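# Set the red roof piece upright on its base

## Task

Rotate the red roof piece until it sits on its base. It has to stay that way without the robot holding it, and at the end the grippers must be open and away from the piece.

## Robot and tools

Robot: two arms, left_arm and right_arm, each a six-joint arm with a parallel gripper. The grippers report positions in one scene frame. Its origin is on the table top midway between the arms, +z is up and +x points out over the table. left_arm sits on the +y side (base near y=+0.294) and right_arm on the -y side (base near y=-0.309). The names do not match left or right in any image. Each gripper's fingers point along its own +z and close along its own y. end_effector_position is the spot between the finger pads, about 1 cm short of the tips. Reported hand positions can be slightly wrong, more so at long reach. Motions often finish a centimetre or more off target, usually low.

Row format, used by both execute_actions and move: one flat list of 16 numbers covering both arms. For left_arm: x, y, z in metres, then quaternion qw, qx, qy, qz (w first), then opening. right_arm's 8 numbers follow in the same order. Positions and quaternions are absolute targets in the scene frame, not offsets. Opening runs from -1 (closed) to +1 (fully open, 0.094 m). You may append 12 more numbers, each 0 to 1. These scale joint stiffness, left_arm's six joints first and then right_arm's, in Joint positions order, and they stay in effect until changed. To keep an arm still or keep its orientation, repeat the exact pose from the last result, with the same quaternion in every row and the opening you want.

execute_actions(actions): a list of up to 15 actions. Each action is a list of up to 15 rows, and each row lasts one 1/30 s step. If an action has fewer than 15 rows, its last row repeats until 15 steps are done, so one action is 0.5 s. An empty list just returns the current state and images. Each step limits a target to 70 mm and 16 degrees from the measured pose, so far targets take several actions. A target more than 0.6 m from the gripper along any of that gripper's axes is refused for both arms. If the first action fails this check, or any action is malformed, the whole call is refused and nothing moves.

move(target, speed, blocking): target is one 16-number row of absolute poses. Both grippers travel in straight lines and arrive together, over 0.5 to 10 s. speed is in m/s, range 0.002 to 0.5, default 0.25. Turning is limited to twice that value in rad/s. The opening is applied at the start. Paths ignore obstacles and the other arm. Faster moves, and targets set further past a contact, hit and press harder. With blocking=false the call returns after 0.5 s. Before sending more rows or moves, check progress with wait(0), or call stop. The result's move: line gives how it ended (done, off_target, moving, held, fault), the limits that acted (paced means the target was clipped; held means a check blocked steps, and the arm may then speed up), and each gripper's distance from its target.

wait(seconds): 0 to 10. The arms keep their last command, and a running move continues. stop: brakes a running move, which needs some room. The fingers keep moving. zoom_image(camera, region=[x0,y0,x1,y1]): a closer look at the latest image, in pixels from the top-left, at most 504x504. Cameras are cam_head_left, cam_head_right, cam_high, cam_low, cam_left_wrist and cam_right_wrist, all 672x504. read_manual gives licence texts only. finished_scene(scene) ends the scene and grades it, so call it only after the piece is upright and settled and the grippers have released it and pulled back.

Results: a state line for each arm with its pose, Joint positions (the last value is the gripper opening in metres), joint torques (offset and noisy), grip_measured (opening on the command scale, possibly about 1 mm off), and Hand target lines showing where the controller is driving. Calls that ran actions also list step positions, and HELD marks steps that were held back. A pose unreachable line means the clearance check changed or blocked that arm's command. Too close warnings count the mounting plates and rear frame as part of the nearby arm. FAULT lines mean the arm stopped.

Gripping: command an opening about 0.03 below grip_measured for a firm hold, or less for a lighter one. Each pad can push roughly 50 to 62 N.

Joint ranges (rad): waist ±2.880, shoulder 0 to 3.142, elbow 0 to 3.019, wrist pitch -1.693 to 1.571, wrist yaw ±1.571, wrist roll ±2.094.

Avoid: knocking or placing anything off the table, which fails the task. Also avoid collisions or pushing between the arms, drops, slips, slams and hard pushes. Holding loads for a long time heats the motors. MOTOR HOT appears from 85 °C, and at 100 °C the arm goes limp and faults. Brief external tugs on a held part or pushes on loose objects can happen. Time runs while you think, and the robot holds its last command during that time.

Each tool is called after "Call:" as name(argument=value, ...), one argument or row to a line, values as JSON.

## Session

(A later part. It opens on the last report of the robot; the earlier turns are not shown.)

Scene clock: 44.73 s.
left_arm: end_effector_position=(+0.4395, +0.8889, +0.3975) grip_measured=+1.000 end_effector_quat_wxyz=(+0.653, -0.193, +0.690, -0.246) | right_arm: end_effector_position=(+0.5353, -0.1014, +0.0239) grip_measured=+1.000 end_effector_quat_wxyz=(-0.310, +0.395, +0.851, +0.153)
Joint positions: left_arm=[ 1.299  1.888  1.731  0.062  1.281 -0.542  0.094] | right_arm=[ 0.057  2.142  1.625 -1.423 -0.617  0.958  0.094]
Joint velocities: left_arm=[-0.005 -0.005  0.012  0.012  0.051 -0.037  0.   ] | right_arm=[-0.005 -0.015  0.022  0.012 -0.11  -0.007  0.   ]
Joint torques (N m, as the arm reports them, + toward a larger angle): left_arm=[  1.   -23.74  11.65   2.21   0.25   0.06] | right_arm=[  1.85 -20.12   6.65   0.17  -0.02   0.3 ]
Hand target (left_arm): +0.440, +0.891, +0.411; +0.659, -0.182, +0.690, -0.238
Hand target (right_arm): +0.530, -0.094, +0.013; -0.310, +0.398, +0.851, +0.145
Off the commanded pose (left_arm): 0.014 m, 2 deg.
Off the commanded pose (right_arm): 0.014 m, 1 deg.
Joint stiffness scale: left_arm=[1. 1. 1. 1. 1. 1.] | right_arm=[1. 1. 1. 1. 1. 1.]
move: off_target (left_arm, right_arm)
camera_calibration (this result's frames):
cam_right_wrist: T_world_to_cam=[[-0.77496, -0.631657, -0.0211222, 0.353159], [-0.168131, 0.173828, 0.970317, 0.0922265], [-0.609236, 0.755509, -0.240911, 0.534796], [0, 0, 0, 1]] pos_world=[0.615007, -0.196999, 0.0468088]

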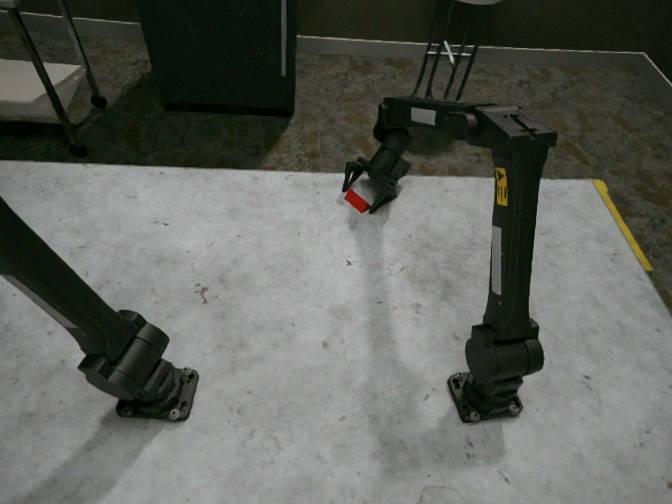

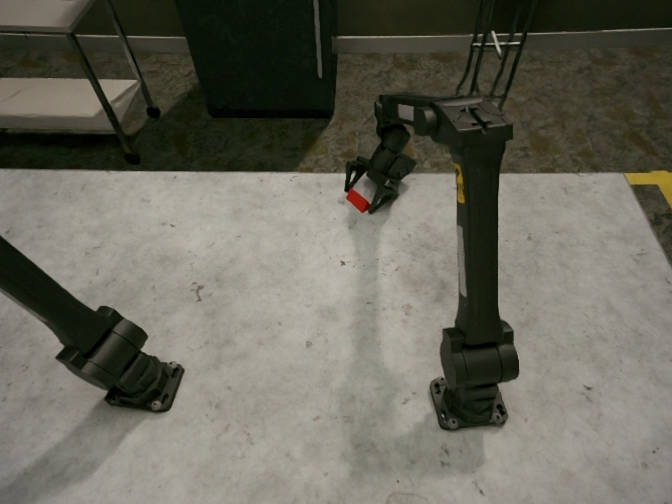

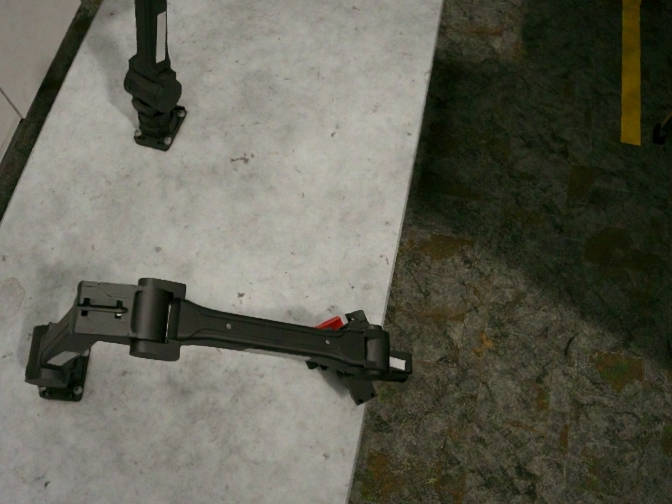

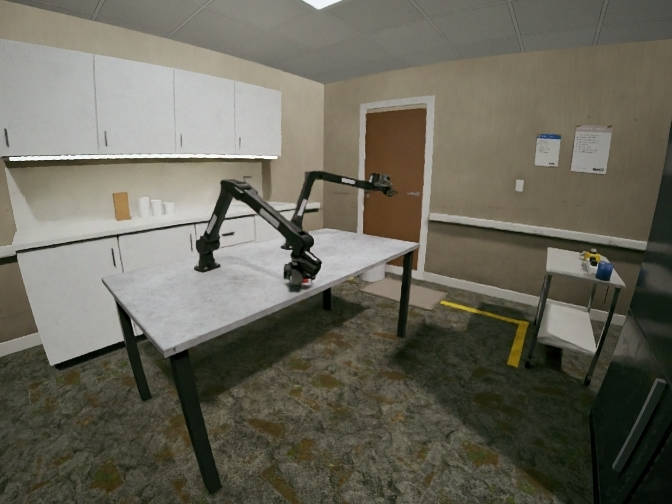

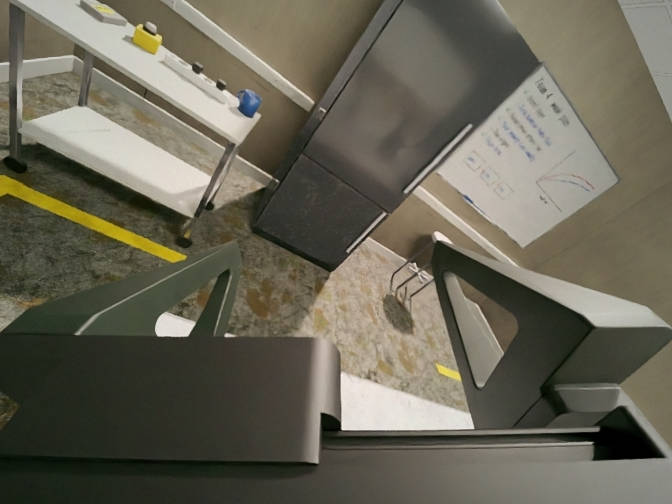

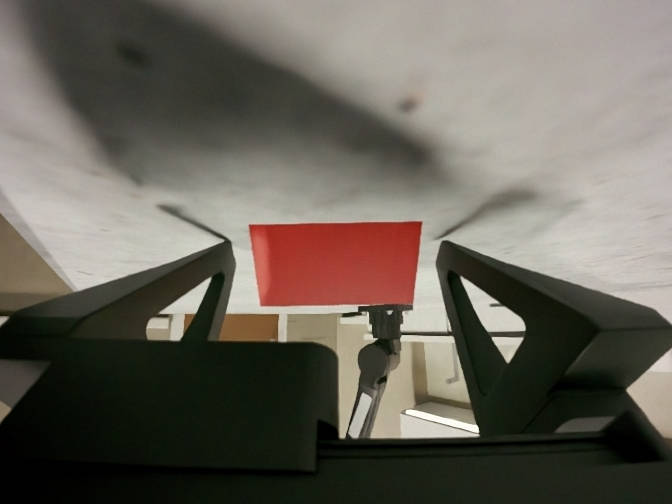

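Call:
move(
  target=[0.44,0.891,0.411,0.659,-0.182,0.69,-0.238,1,0.53,-0.094,0.016,-0.31,0.399,0.852,0.145,0.42],
)

Call:
move(
  target=[0.44,0.891,0.411,0.659,-0.182,0.69,-0.238,1,0.52,-0.094,0.08,-0.31,0.399,0.852,0.145,0.42],
)

Call:
move(
  target=[0.44,0.891,0.411,0.659,-0.182,0.69,-0.238,1,0.5,-0.15,0.065,0.565,0.143,0.807,-0.1,0.42],
  speed=0.4,
)

Scene clock: 50.73 s.
left_arm: end_effector_position=(+0.4395, +0.8889, +0.3975) grip_measured=+1.000 end_effector_quat_wxyz=(+0.653, -0.193, +0.690, -0.246) | right_arm: end_effector_position=(+0.5354, -0.1007, +0.0240) grip_measured=+0.423 end_effector_quat_wxyz=(-0.310, +0.396, +0.850, +0.154)
Joint positions: left_arm=[ 1.299  1.888  1.731  0.062  1.281 -0.542  0.094] | right_arm=[ 0.058  2.142  1.625 -1.421 -0.619  0.961  0.067]
Joint velocities: left_arm=[ 0.005 -0.005 -0.007  0.002 -0.037 -0.007  0.   ] | right_arm=[-0.005 -0.005  0.007  0.012  0.037 -0.066 -0.   ]
Joint torques (N m, as the arm reports them, + toward a larger angle): left_arm=[  0.76 -24.53  11.69   2.33   0.25   0.03] | right_arm=[  1.76 -20.52   6.77  -0.12   0.03   0.27]
Hand target (left_arm): +0.440, +0.891, +0.411; +0.659, -0.182, +0.690, -0.238
Hand target (right_arm): +0.530, -0.094, +0.016; -0.310, +0.399, +0.851, +0.145
Off the commanded pose (left_arm): 0.014 m, 2 deg.
Off the commanded pose (right_arm): 0.012 m, 1 deg.
Joint stiffness scale: left_arm=[1. 1. 1. 1. 1. 1.] | right_arm=[1. 1. 1. 1. 1. 1.]
move: off_target (left_arm, right_arm)
camera_calibration (this result's frames):
cam_right_wrist: T_world_to_cam=[[-0.776294, -0.630008, -0.0213829, 0.354592], [-0.167116, 0.172975, 0.970645, 0.0913492], [-0.607816, 0.757079, -0.239564, 0.533661], [0, 0, 0, 1]] pos_world=[0.614901, -0.196429, 0.0467608]

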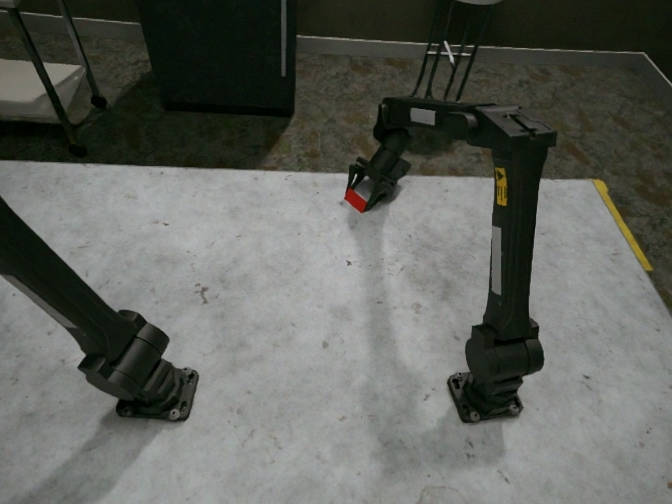

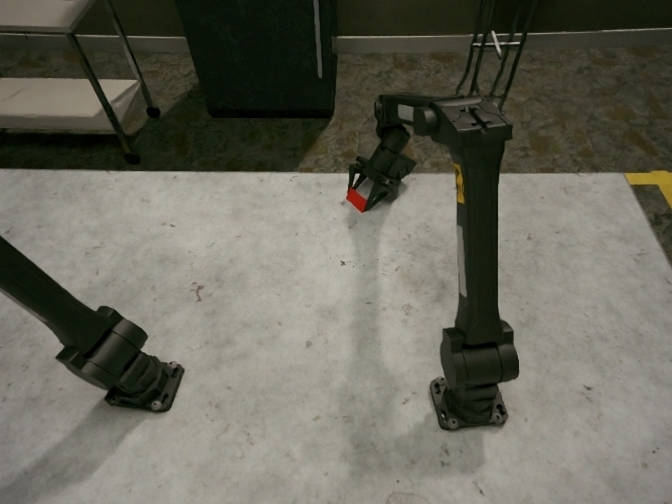

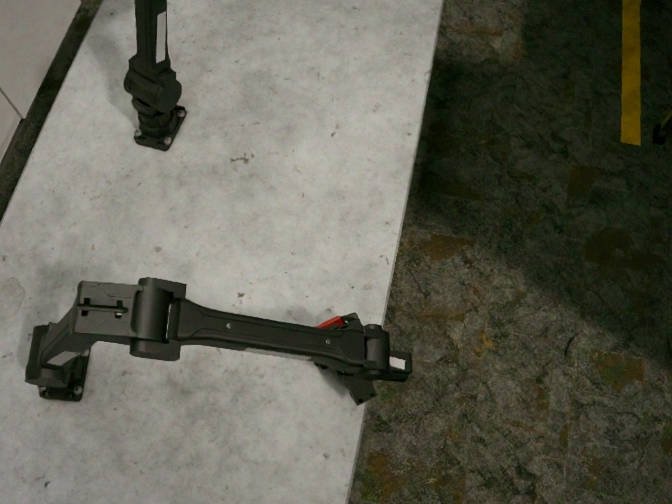

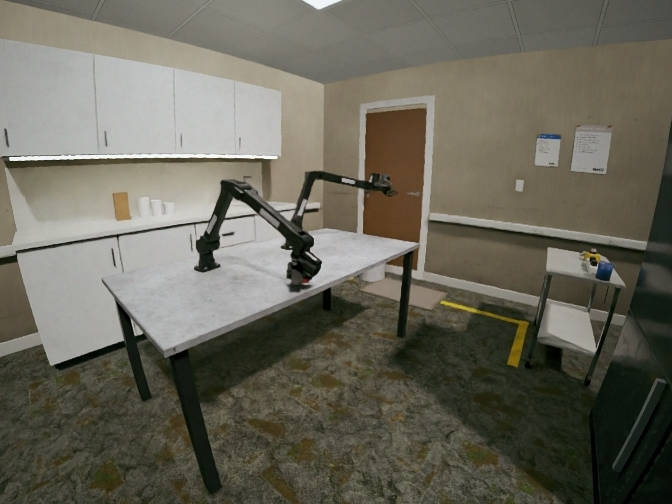

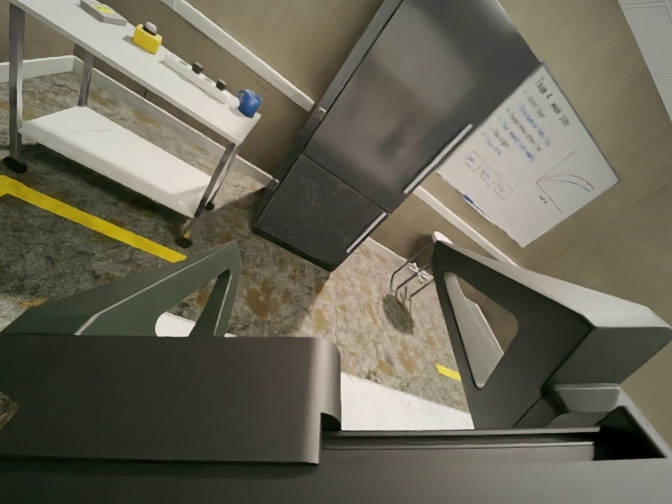

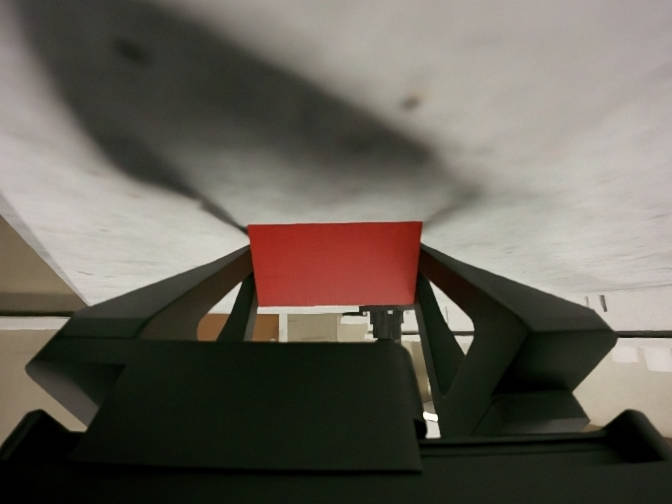

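Scene clock: 51.60 s.
left_arm: end_effector_position=(+0.4395, +0.8889, +0.3975) grip_measured=+1.000 end_effector_quat_wxyz=(+0.653, -0.193, +0.690, -0.246) | right_arm: end_effector_position=(+0.5218, -0.0964, +0.0718) grip_measured=+0.423 end_effector_quat_wxyz=(-0.310, +0.394, +0.852, +0.150)
Joint positions: left_arm=[ 1.299  1.888  1.731  0.062  1.281 -0.542  0.094] | right_arm=[ 0.072  2.054  1.615 -1.495 -0.615  0.973  0.067]
Joint velocities: left_arm=[ 0.005  0.005 -0.012  0.017  0.007  0.022  0.   ] | right_arm=[-0.005 -0.005 -0.002 -0.007  0.037  0.007 -0.001]
Joint torques (N m, as the arm reports them, + toward a larger angle): left_arm=[  0.48 -23.74  11.64   2.25   0.25   0.04] | right_arm=[  0.81 -21.15   8.82  -1.75  -0.14   0.27]
Hand target (left_arm): +0.440, +0.891, +0.411; +0.659, -0.182, +0.690, -0.238
Hand target (right_arm): +0.519, -0.094, +0.080; -0.310, +0.398, +0.851, +0.145
Off the commanded pose (left_arm): 0.014 m, 2 deg.
Off the commanded pose (right_arm): 0.009 m, 1 deg.
Joint stiffness scale: left_arm=[1. 1. 1. 1. 1. 1.] | right_arm=[1. 1. 1. 1. 1. 1.]
move: off_target (left_arm)
camera_calibration (this result's frames):
cam_right_wrist: T_world_to_cam=[[-0.77229, -0.635041, -0.0170326, 0.344857], [-0.168181, 0.178527, 0.969455, 0.0431422], [-0.612603, 0.751565, -0.244676, 0.535974], [0, 0, 0, 1]] pos_world=[0.601925, -0.191523, 0.0951894]

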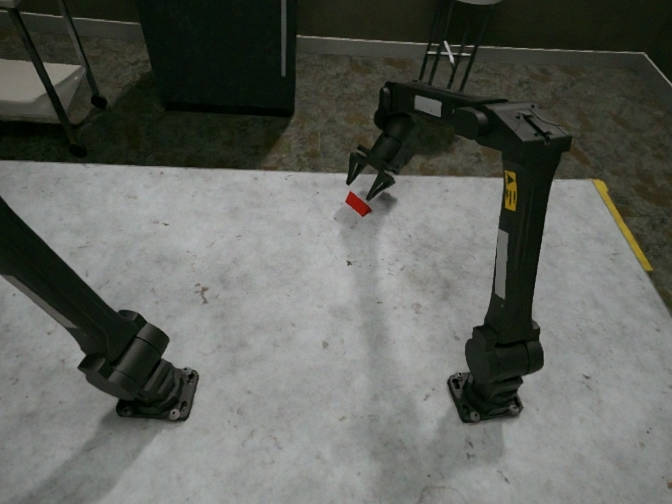

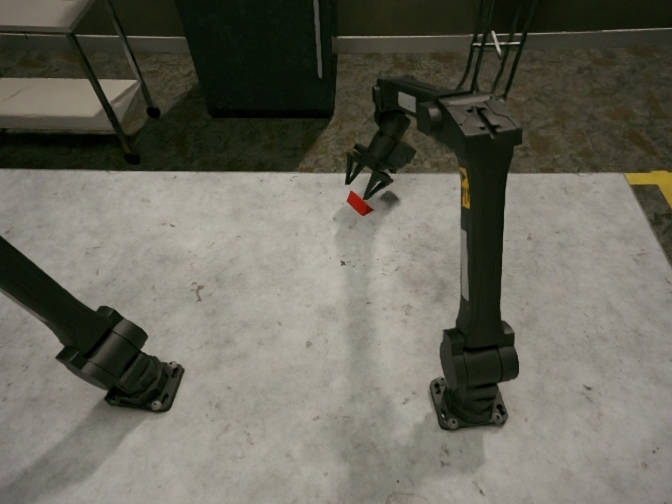

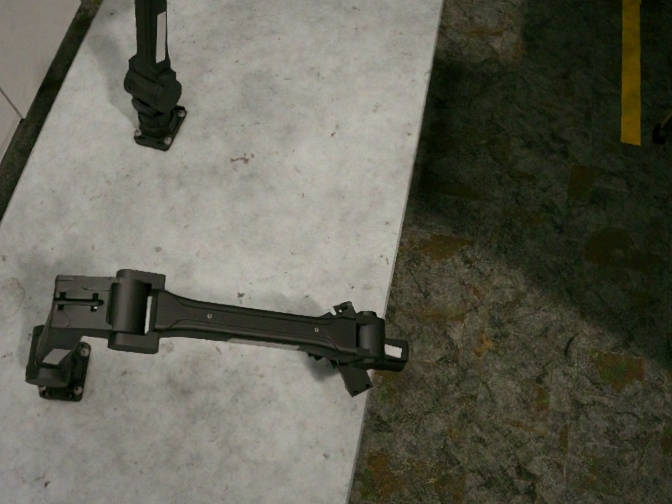

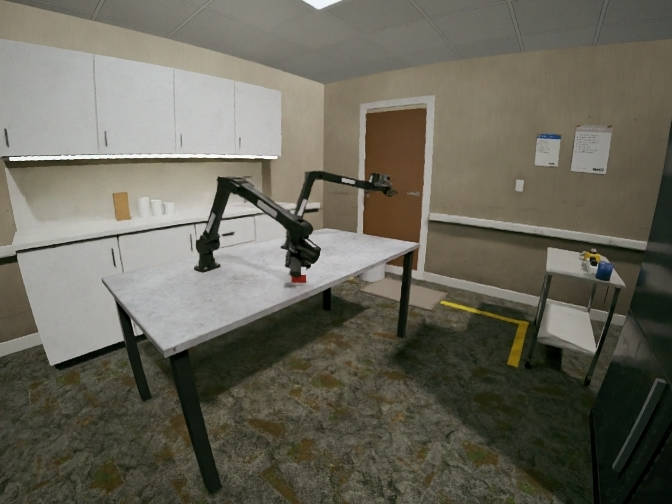

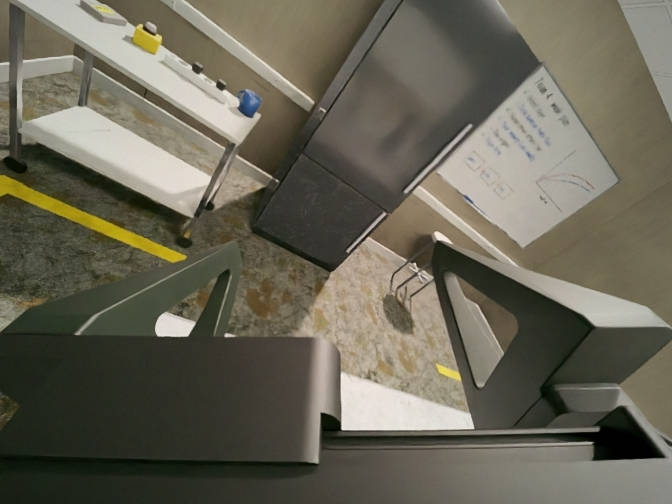

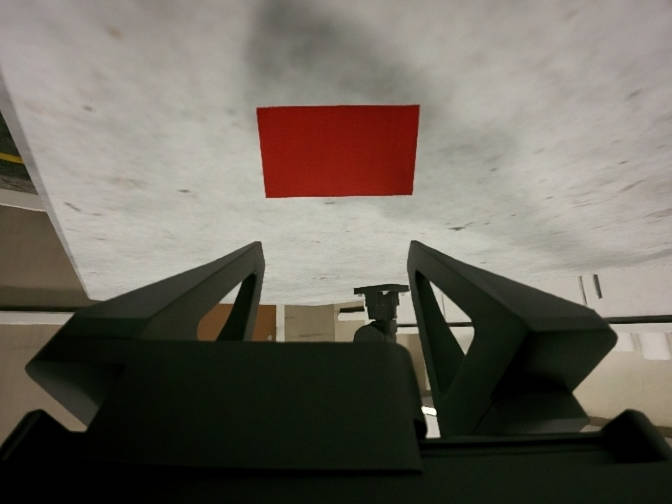

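Scene clock: 54.77 s.
left_arm: end_effector_position=(+0.4395, +0.8889, +0.3975) grip_measured=+1.000 end_effector_quat_wxyz=(+0.653, -0.193, +0.690, -0.246) | right_arm: end_effector_position=(+0.5021, -0.1513, +0.0688) grip_measured=+0.423 end_effector_quat_wxyz=(+0.562, +0.147, +0.808, -0.096)
Joint positions: left_arm=[ 1.299  1.888  1.731  0.062  1.281 -0.542  0.094] | right_arm=[0.435 1.684 0.637 0.487 0.852 0.452 0.067]
Joint velocities: left_arm=[ 0.005 -0.005  0.002 -0.007  0.022  0.007  0.   ] | right_arm=[ 0.005 -0.024 -0.012  0.002 -0.007 -0.037 -0.   ]
Joint torques (N m, as the arm reports them, + toward a larger angle): left_arm=[  0.35 -24.03  11.74   2.27   0.25   0.04] | right_arm=[  1.11 -10.86   6.02   2.09   0.26  -0.06]
Hand target (left_arm): +0.440, +0.891, +0.411; +0.659, -0.182, +0.690, -0.238
Hand target (right_arm): +0.500, -0.149, +0.064; +0.563, +0.137, +0.809, -0.098
Off the commanded pose (left_arm): 0.014 m, 2 deg.
Off the commanded pose (right_arm): 0.005 m, 1 deg.
Joint stiffness scale: left_arm=[1. 1. 1. 1. 1. 1.] | right_arm=[1. 1. 1. 1. 1. 1.]
move: off_target (left_arm)
camera_calibration (this result's frames):
cam_right_wrist: T_world_to_cam=[[-0.335646, -0.941792, -0.0192326, 0.0292602], [-0.778007, 0.28867, -0.55801, 0.480502], [0.531082, -0.172331, -0.829611, -0.109408], [0, 0, 0, 1]] pos_world=[0.44176, -0.130004, 0.177922]

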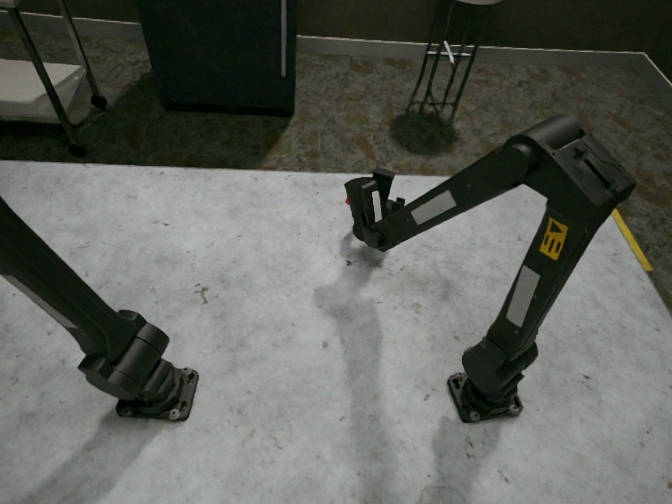

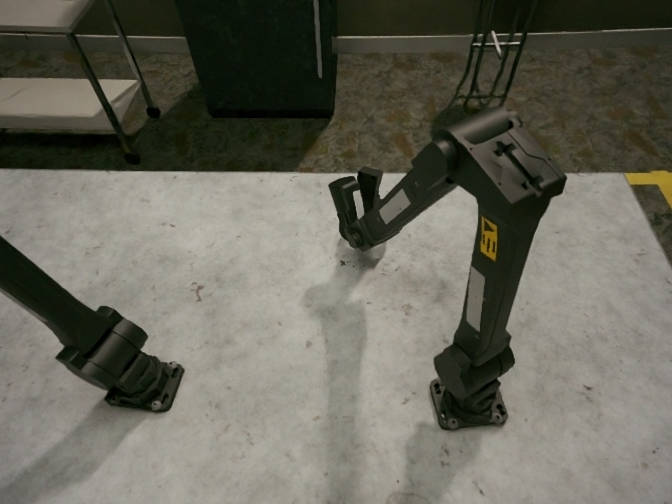

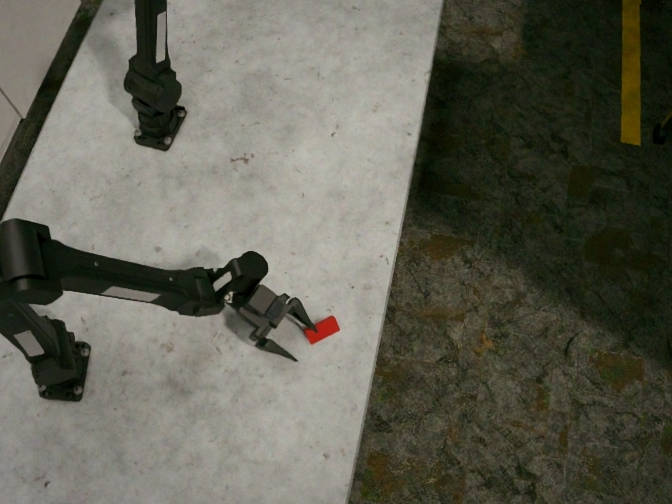

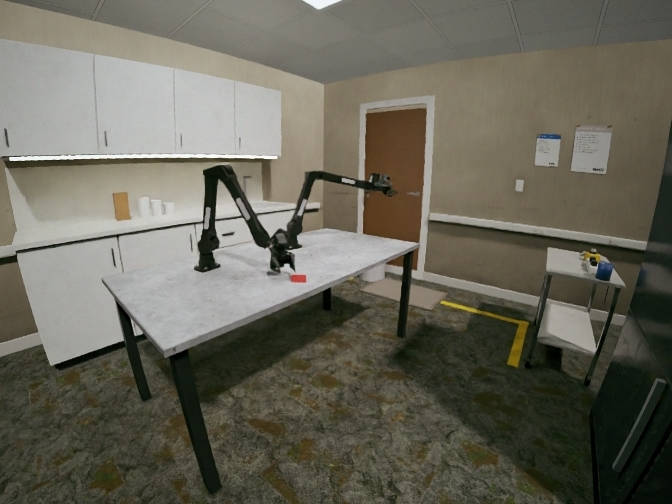

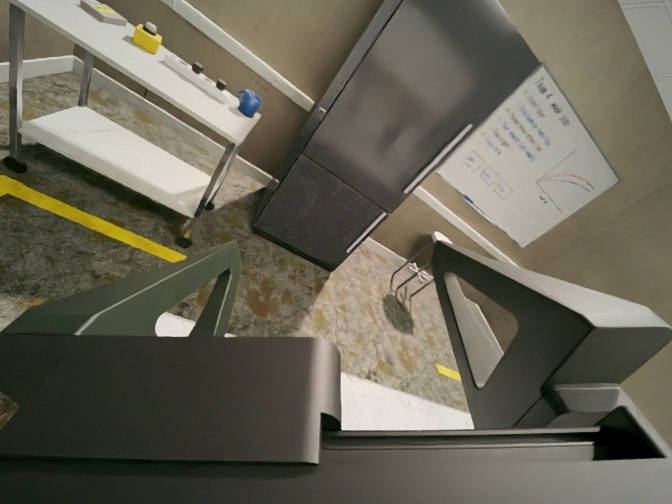

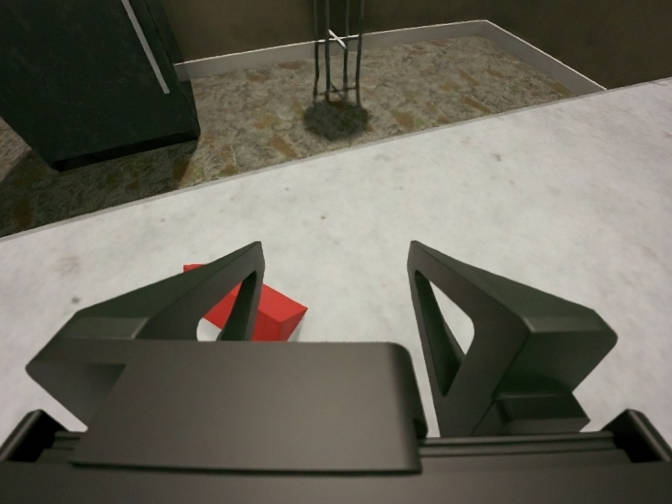

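Call:
move(
  target=[0.44,0.891,0.411,0.659,-0.182,0.69,-0.238,1,0.545,-0.11,0.085,-0.31,0.399,0.852,0.145,1],
  speed=0.4,
)

Call:
move(
  target=[0.44,0.891,0.411,0.659,-0.182,0.69,-0.238,1,0.53,-0.108,0.017,-0.31,0.399,0.852,0.145,1],
  speed=0.1,
)

Scene clock: 62.40 s.
left_arm: end_effector_position=(+0.4395, +0.8889, +0.3975) grip_measured=+1.000 end_effector_quat_wxyz=(+0.653, -0.193, +0.690, -0.246) | right_arm: end_effector_position=(+0.5289, -0.1131, +0.0775) grip_measured=+1.000 end_effector_quat_wxyz=(-0.315, +0.412, +0.844, +0.138)
Joint positions: left_arm=[ 1.299  1.888  1.731  0.062  1.281 -0.542  0.094] | right_arm=[ 0.043  2.066  1.65  -1.546 -0.598  0.979  0.094]
Joint velocities: left_arm=[-0.005 -0.005 -0.012  0.012  0.007  0.007  0.   ] | right_arm=[-0.005 -0.005  0.037  0.002 -0.125 -0.037  0.   ]
Joint torques (N m, as the arm reports them, + toward a larger angle): left_arm=[  0.8  -23.78  11.7    2.26   0.25   0.02] | right_arm=[  0.47 -17.96  13.69  -1.81  -0.44  -0.07]
Hand target (left_arm): +0.440, +0.891, +0.411; +0.659, -0.182, +0.690, -0.238
Hand target (right_arm): +0.544, -0.111, +0.086; -0.306, +0.403, +0.849, +0.150
Off the commanded pose (left_arm): 0.014 m, 2 deg.
Off the commanded pose (right_arm): 0.018 m, 2 deg.
Joint stiffness scale: left_arm=[1. 1. 1. 1. 1. 1.] | right_arm=[1. 1. 1. 1. 1. 1.]
move: off_target (left_arm, right_arm)
camera_calibration (this result's frames):
cam_right_wrist: T_world_to_cam=[[-0.78923, -0.613767, 0.0201365, 0.348351], [-0.135773, 0.206379, 0.969006, 0.0278229], [-0.5989, 0.762035, -0.246214, 0.548325], [0, 0, 0, 1]] pos_world=[0.607099, -0.209779, 0.10103]

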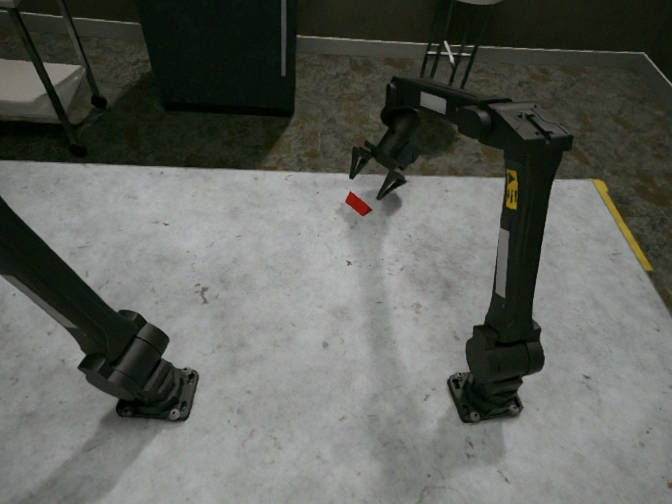

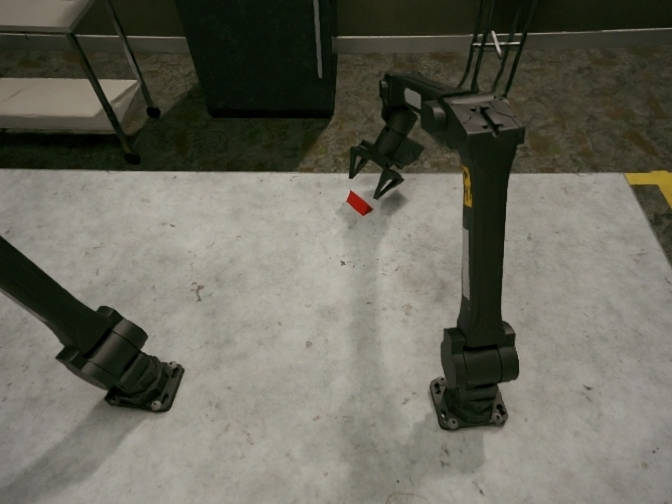

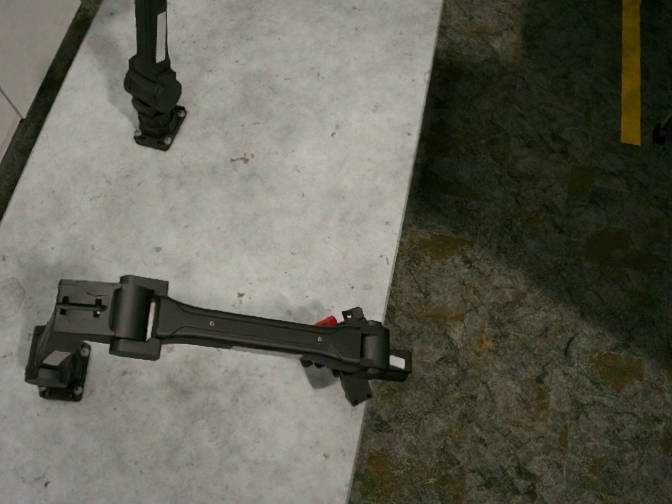

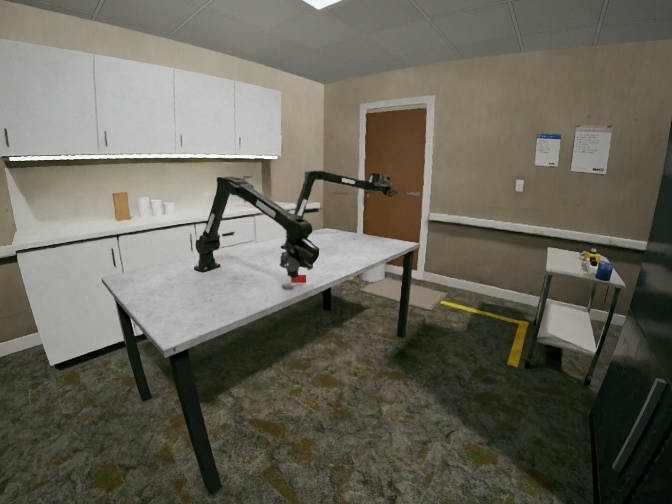

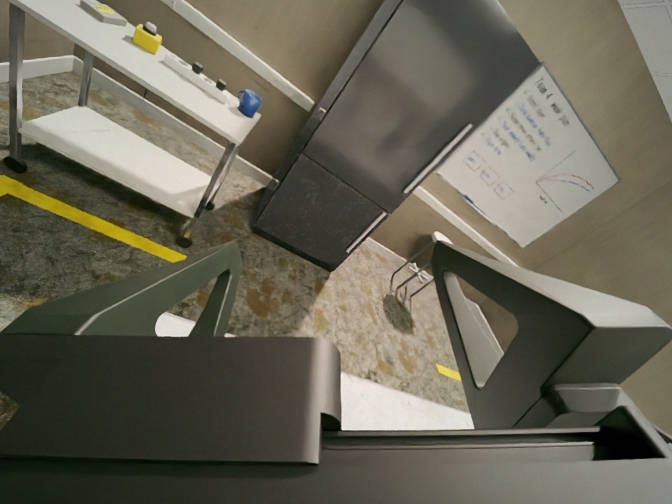

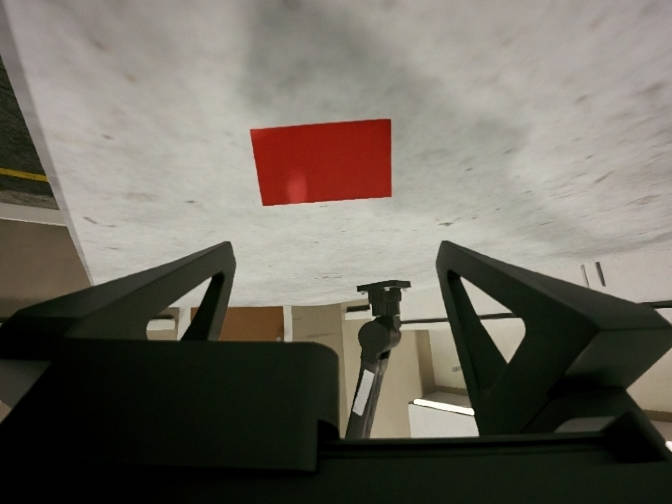

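Scene clock: 63.40 s.
left_arm: end_effector_position=(+0.4395, +0.8889, +0.3975) grip_measured=+1.000 end_effector_quat_wxyz=(+0.653, -0.193, +0.690, -0.246) | right_arm: end_effector_position=(+0.5321, -0.1119, +0.0259) grip_measured=+1.000 end_effector_quat_wxyz=(-0.309, +0.408, +0.847, +0.145)
Joint positions: left_arm=[ 1.299  1.888  1.731  0.062  1.281 -0.542  0.094] | right_arm=[ 0.043  2.126  1.607 -1.426 -0.601  0.973  0.094]
Joint velocities: left_arm=[-0.005  0.015  0.002 -0.007 -0.11  -0.051  0.   ] | right_arm=[-0.015  0.005 -0.002 -0.017 -0.007  0.007  0.   ]
Joint torques (N m, as the arm reports them, + toward a larger angle): left_arm=[  0.4  -23.85  11.66   2.27   0.27   0.04] | right_arm=[  1.21 -18.91   8.15  -0.54  -0.29  -0.05]
Hand target (left_arm): +0.440, +0.891, +0.411; +0.659, -0.182, +0.690, -0.238
Hand target (right_arm): +0.531, -0.108, +0.017; -0.310, +0.398, +0.851, +0.145
Off the commanded pose (left_arm): 0.014 m, 2 deg.
Off the commanded pose (right_arm): 0.010 m, 1 deg.
Joint stiffness scale: left_arm=[1. 1. 1. 1. 1. 1.] | right_arm=[1. 1. 1. 1. 1. 1.]
move: off_target (left_arm)
camera_calibration (this result's frames):
cam_right_wrist: T_world_to_cam=[[-0.787106, -0.616818, 0.000371628, 0.351689], [-0.154766, 0.198076, 0.967891, 0.0871741], [-0.597087, 0.761775, -0.251369, 0.53575], [0, 0, 0, 1]] pos_world=[0.610197, -0.20846, 0.0501652]

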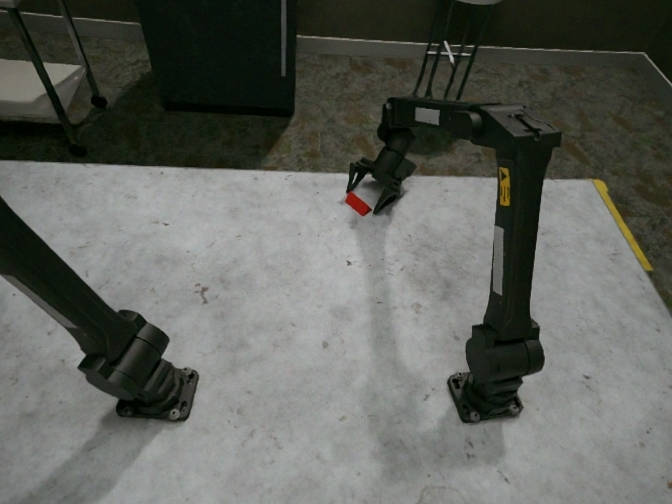

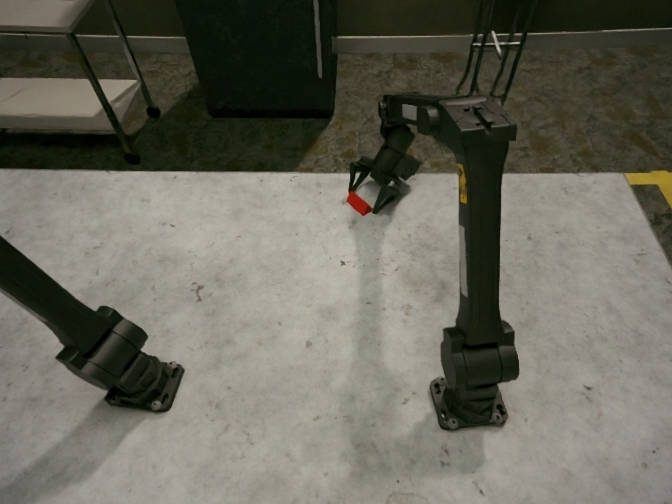

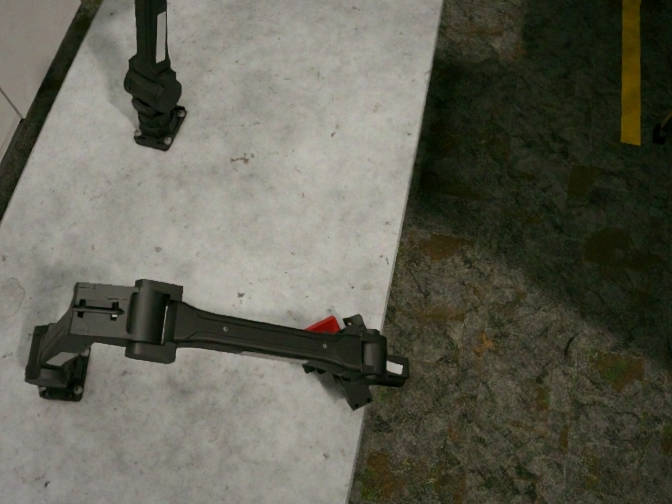

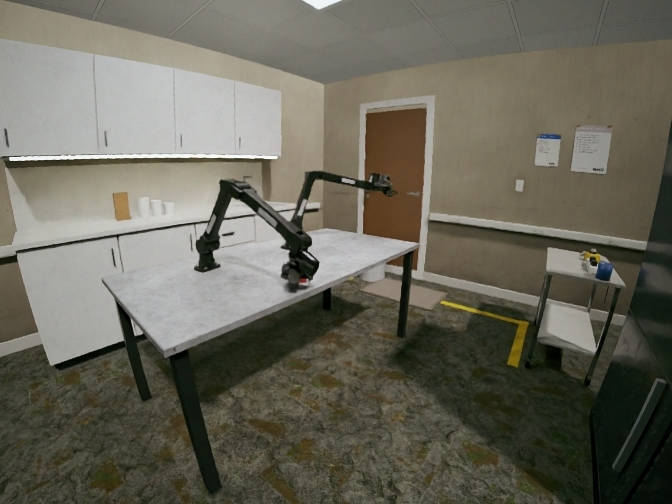

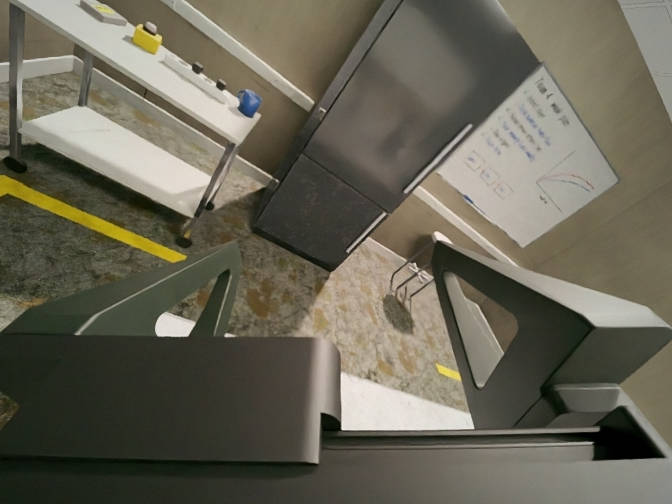

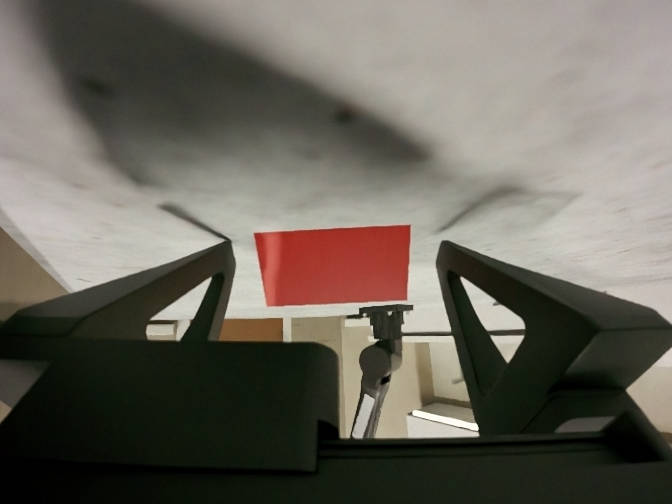

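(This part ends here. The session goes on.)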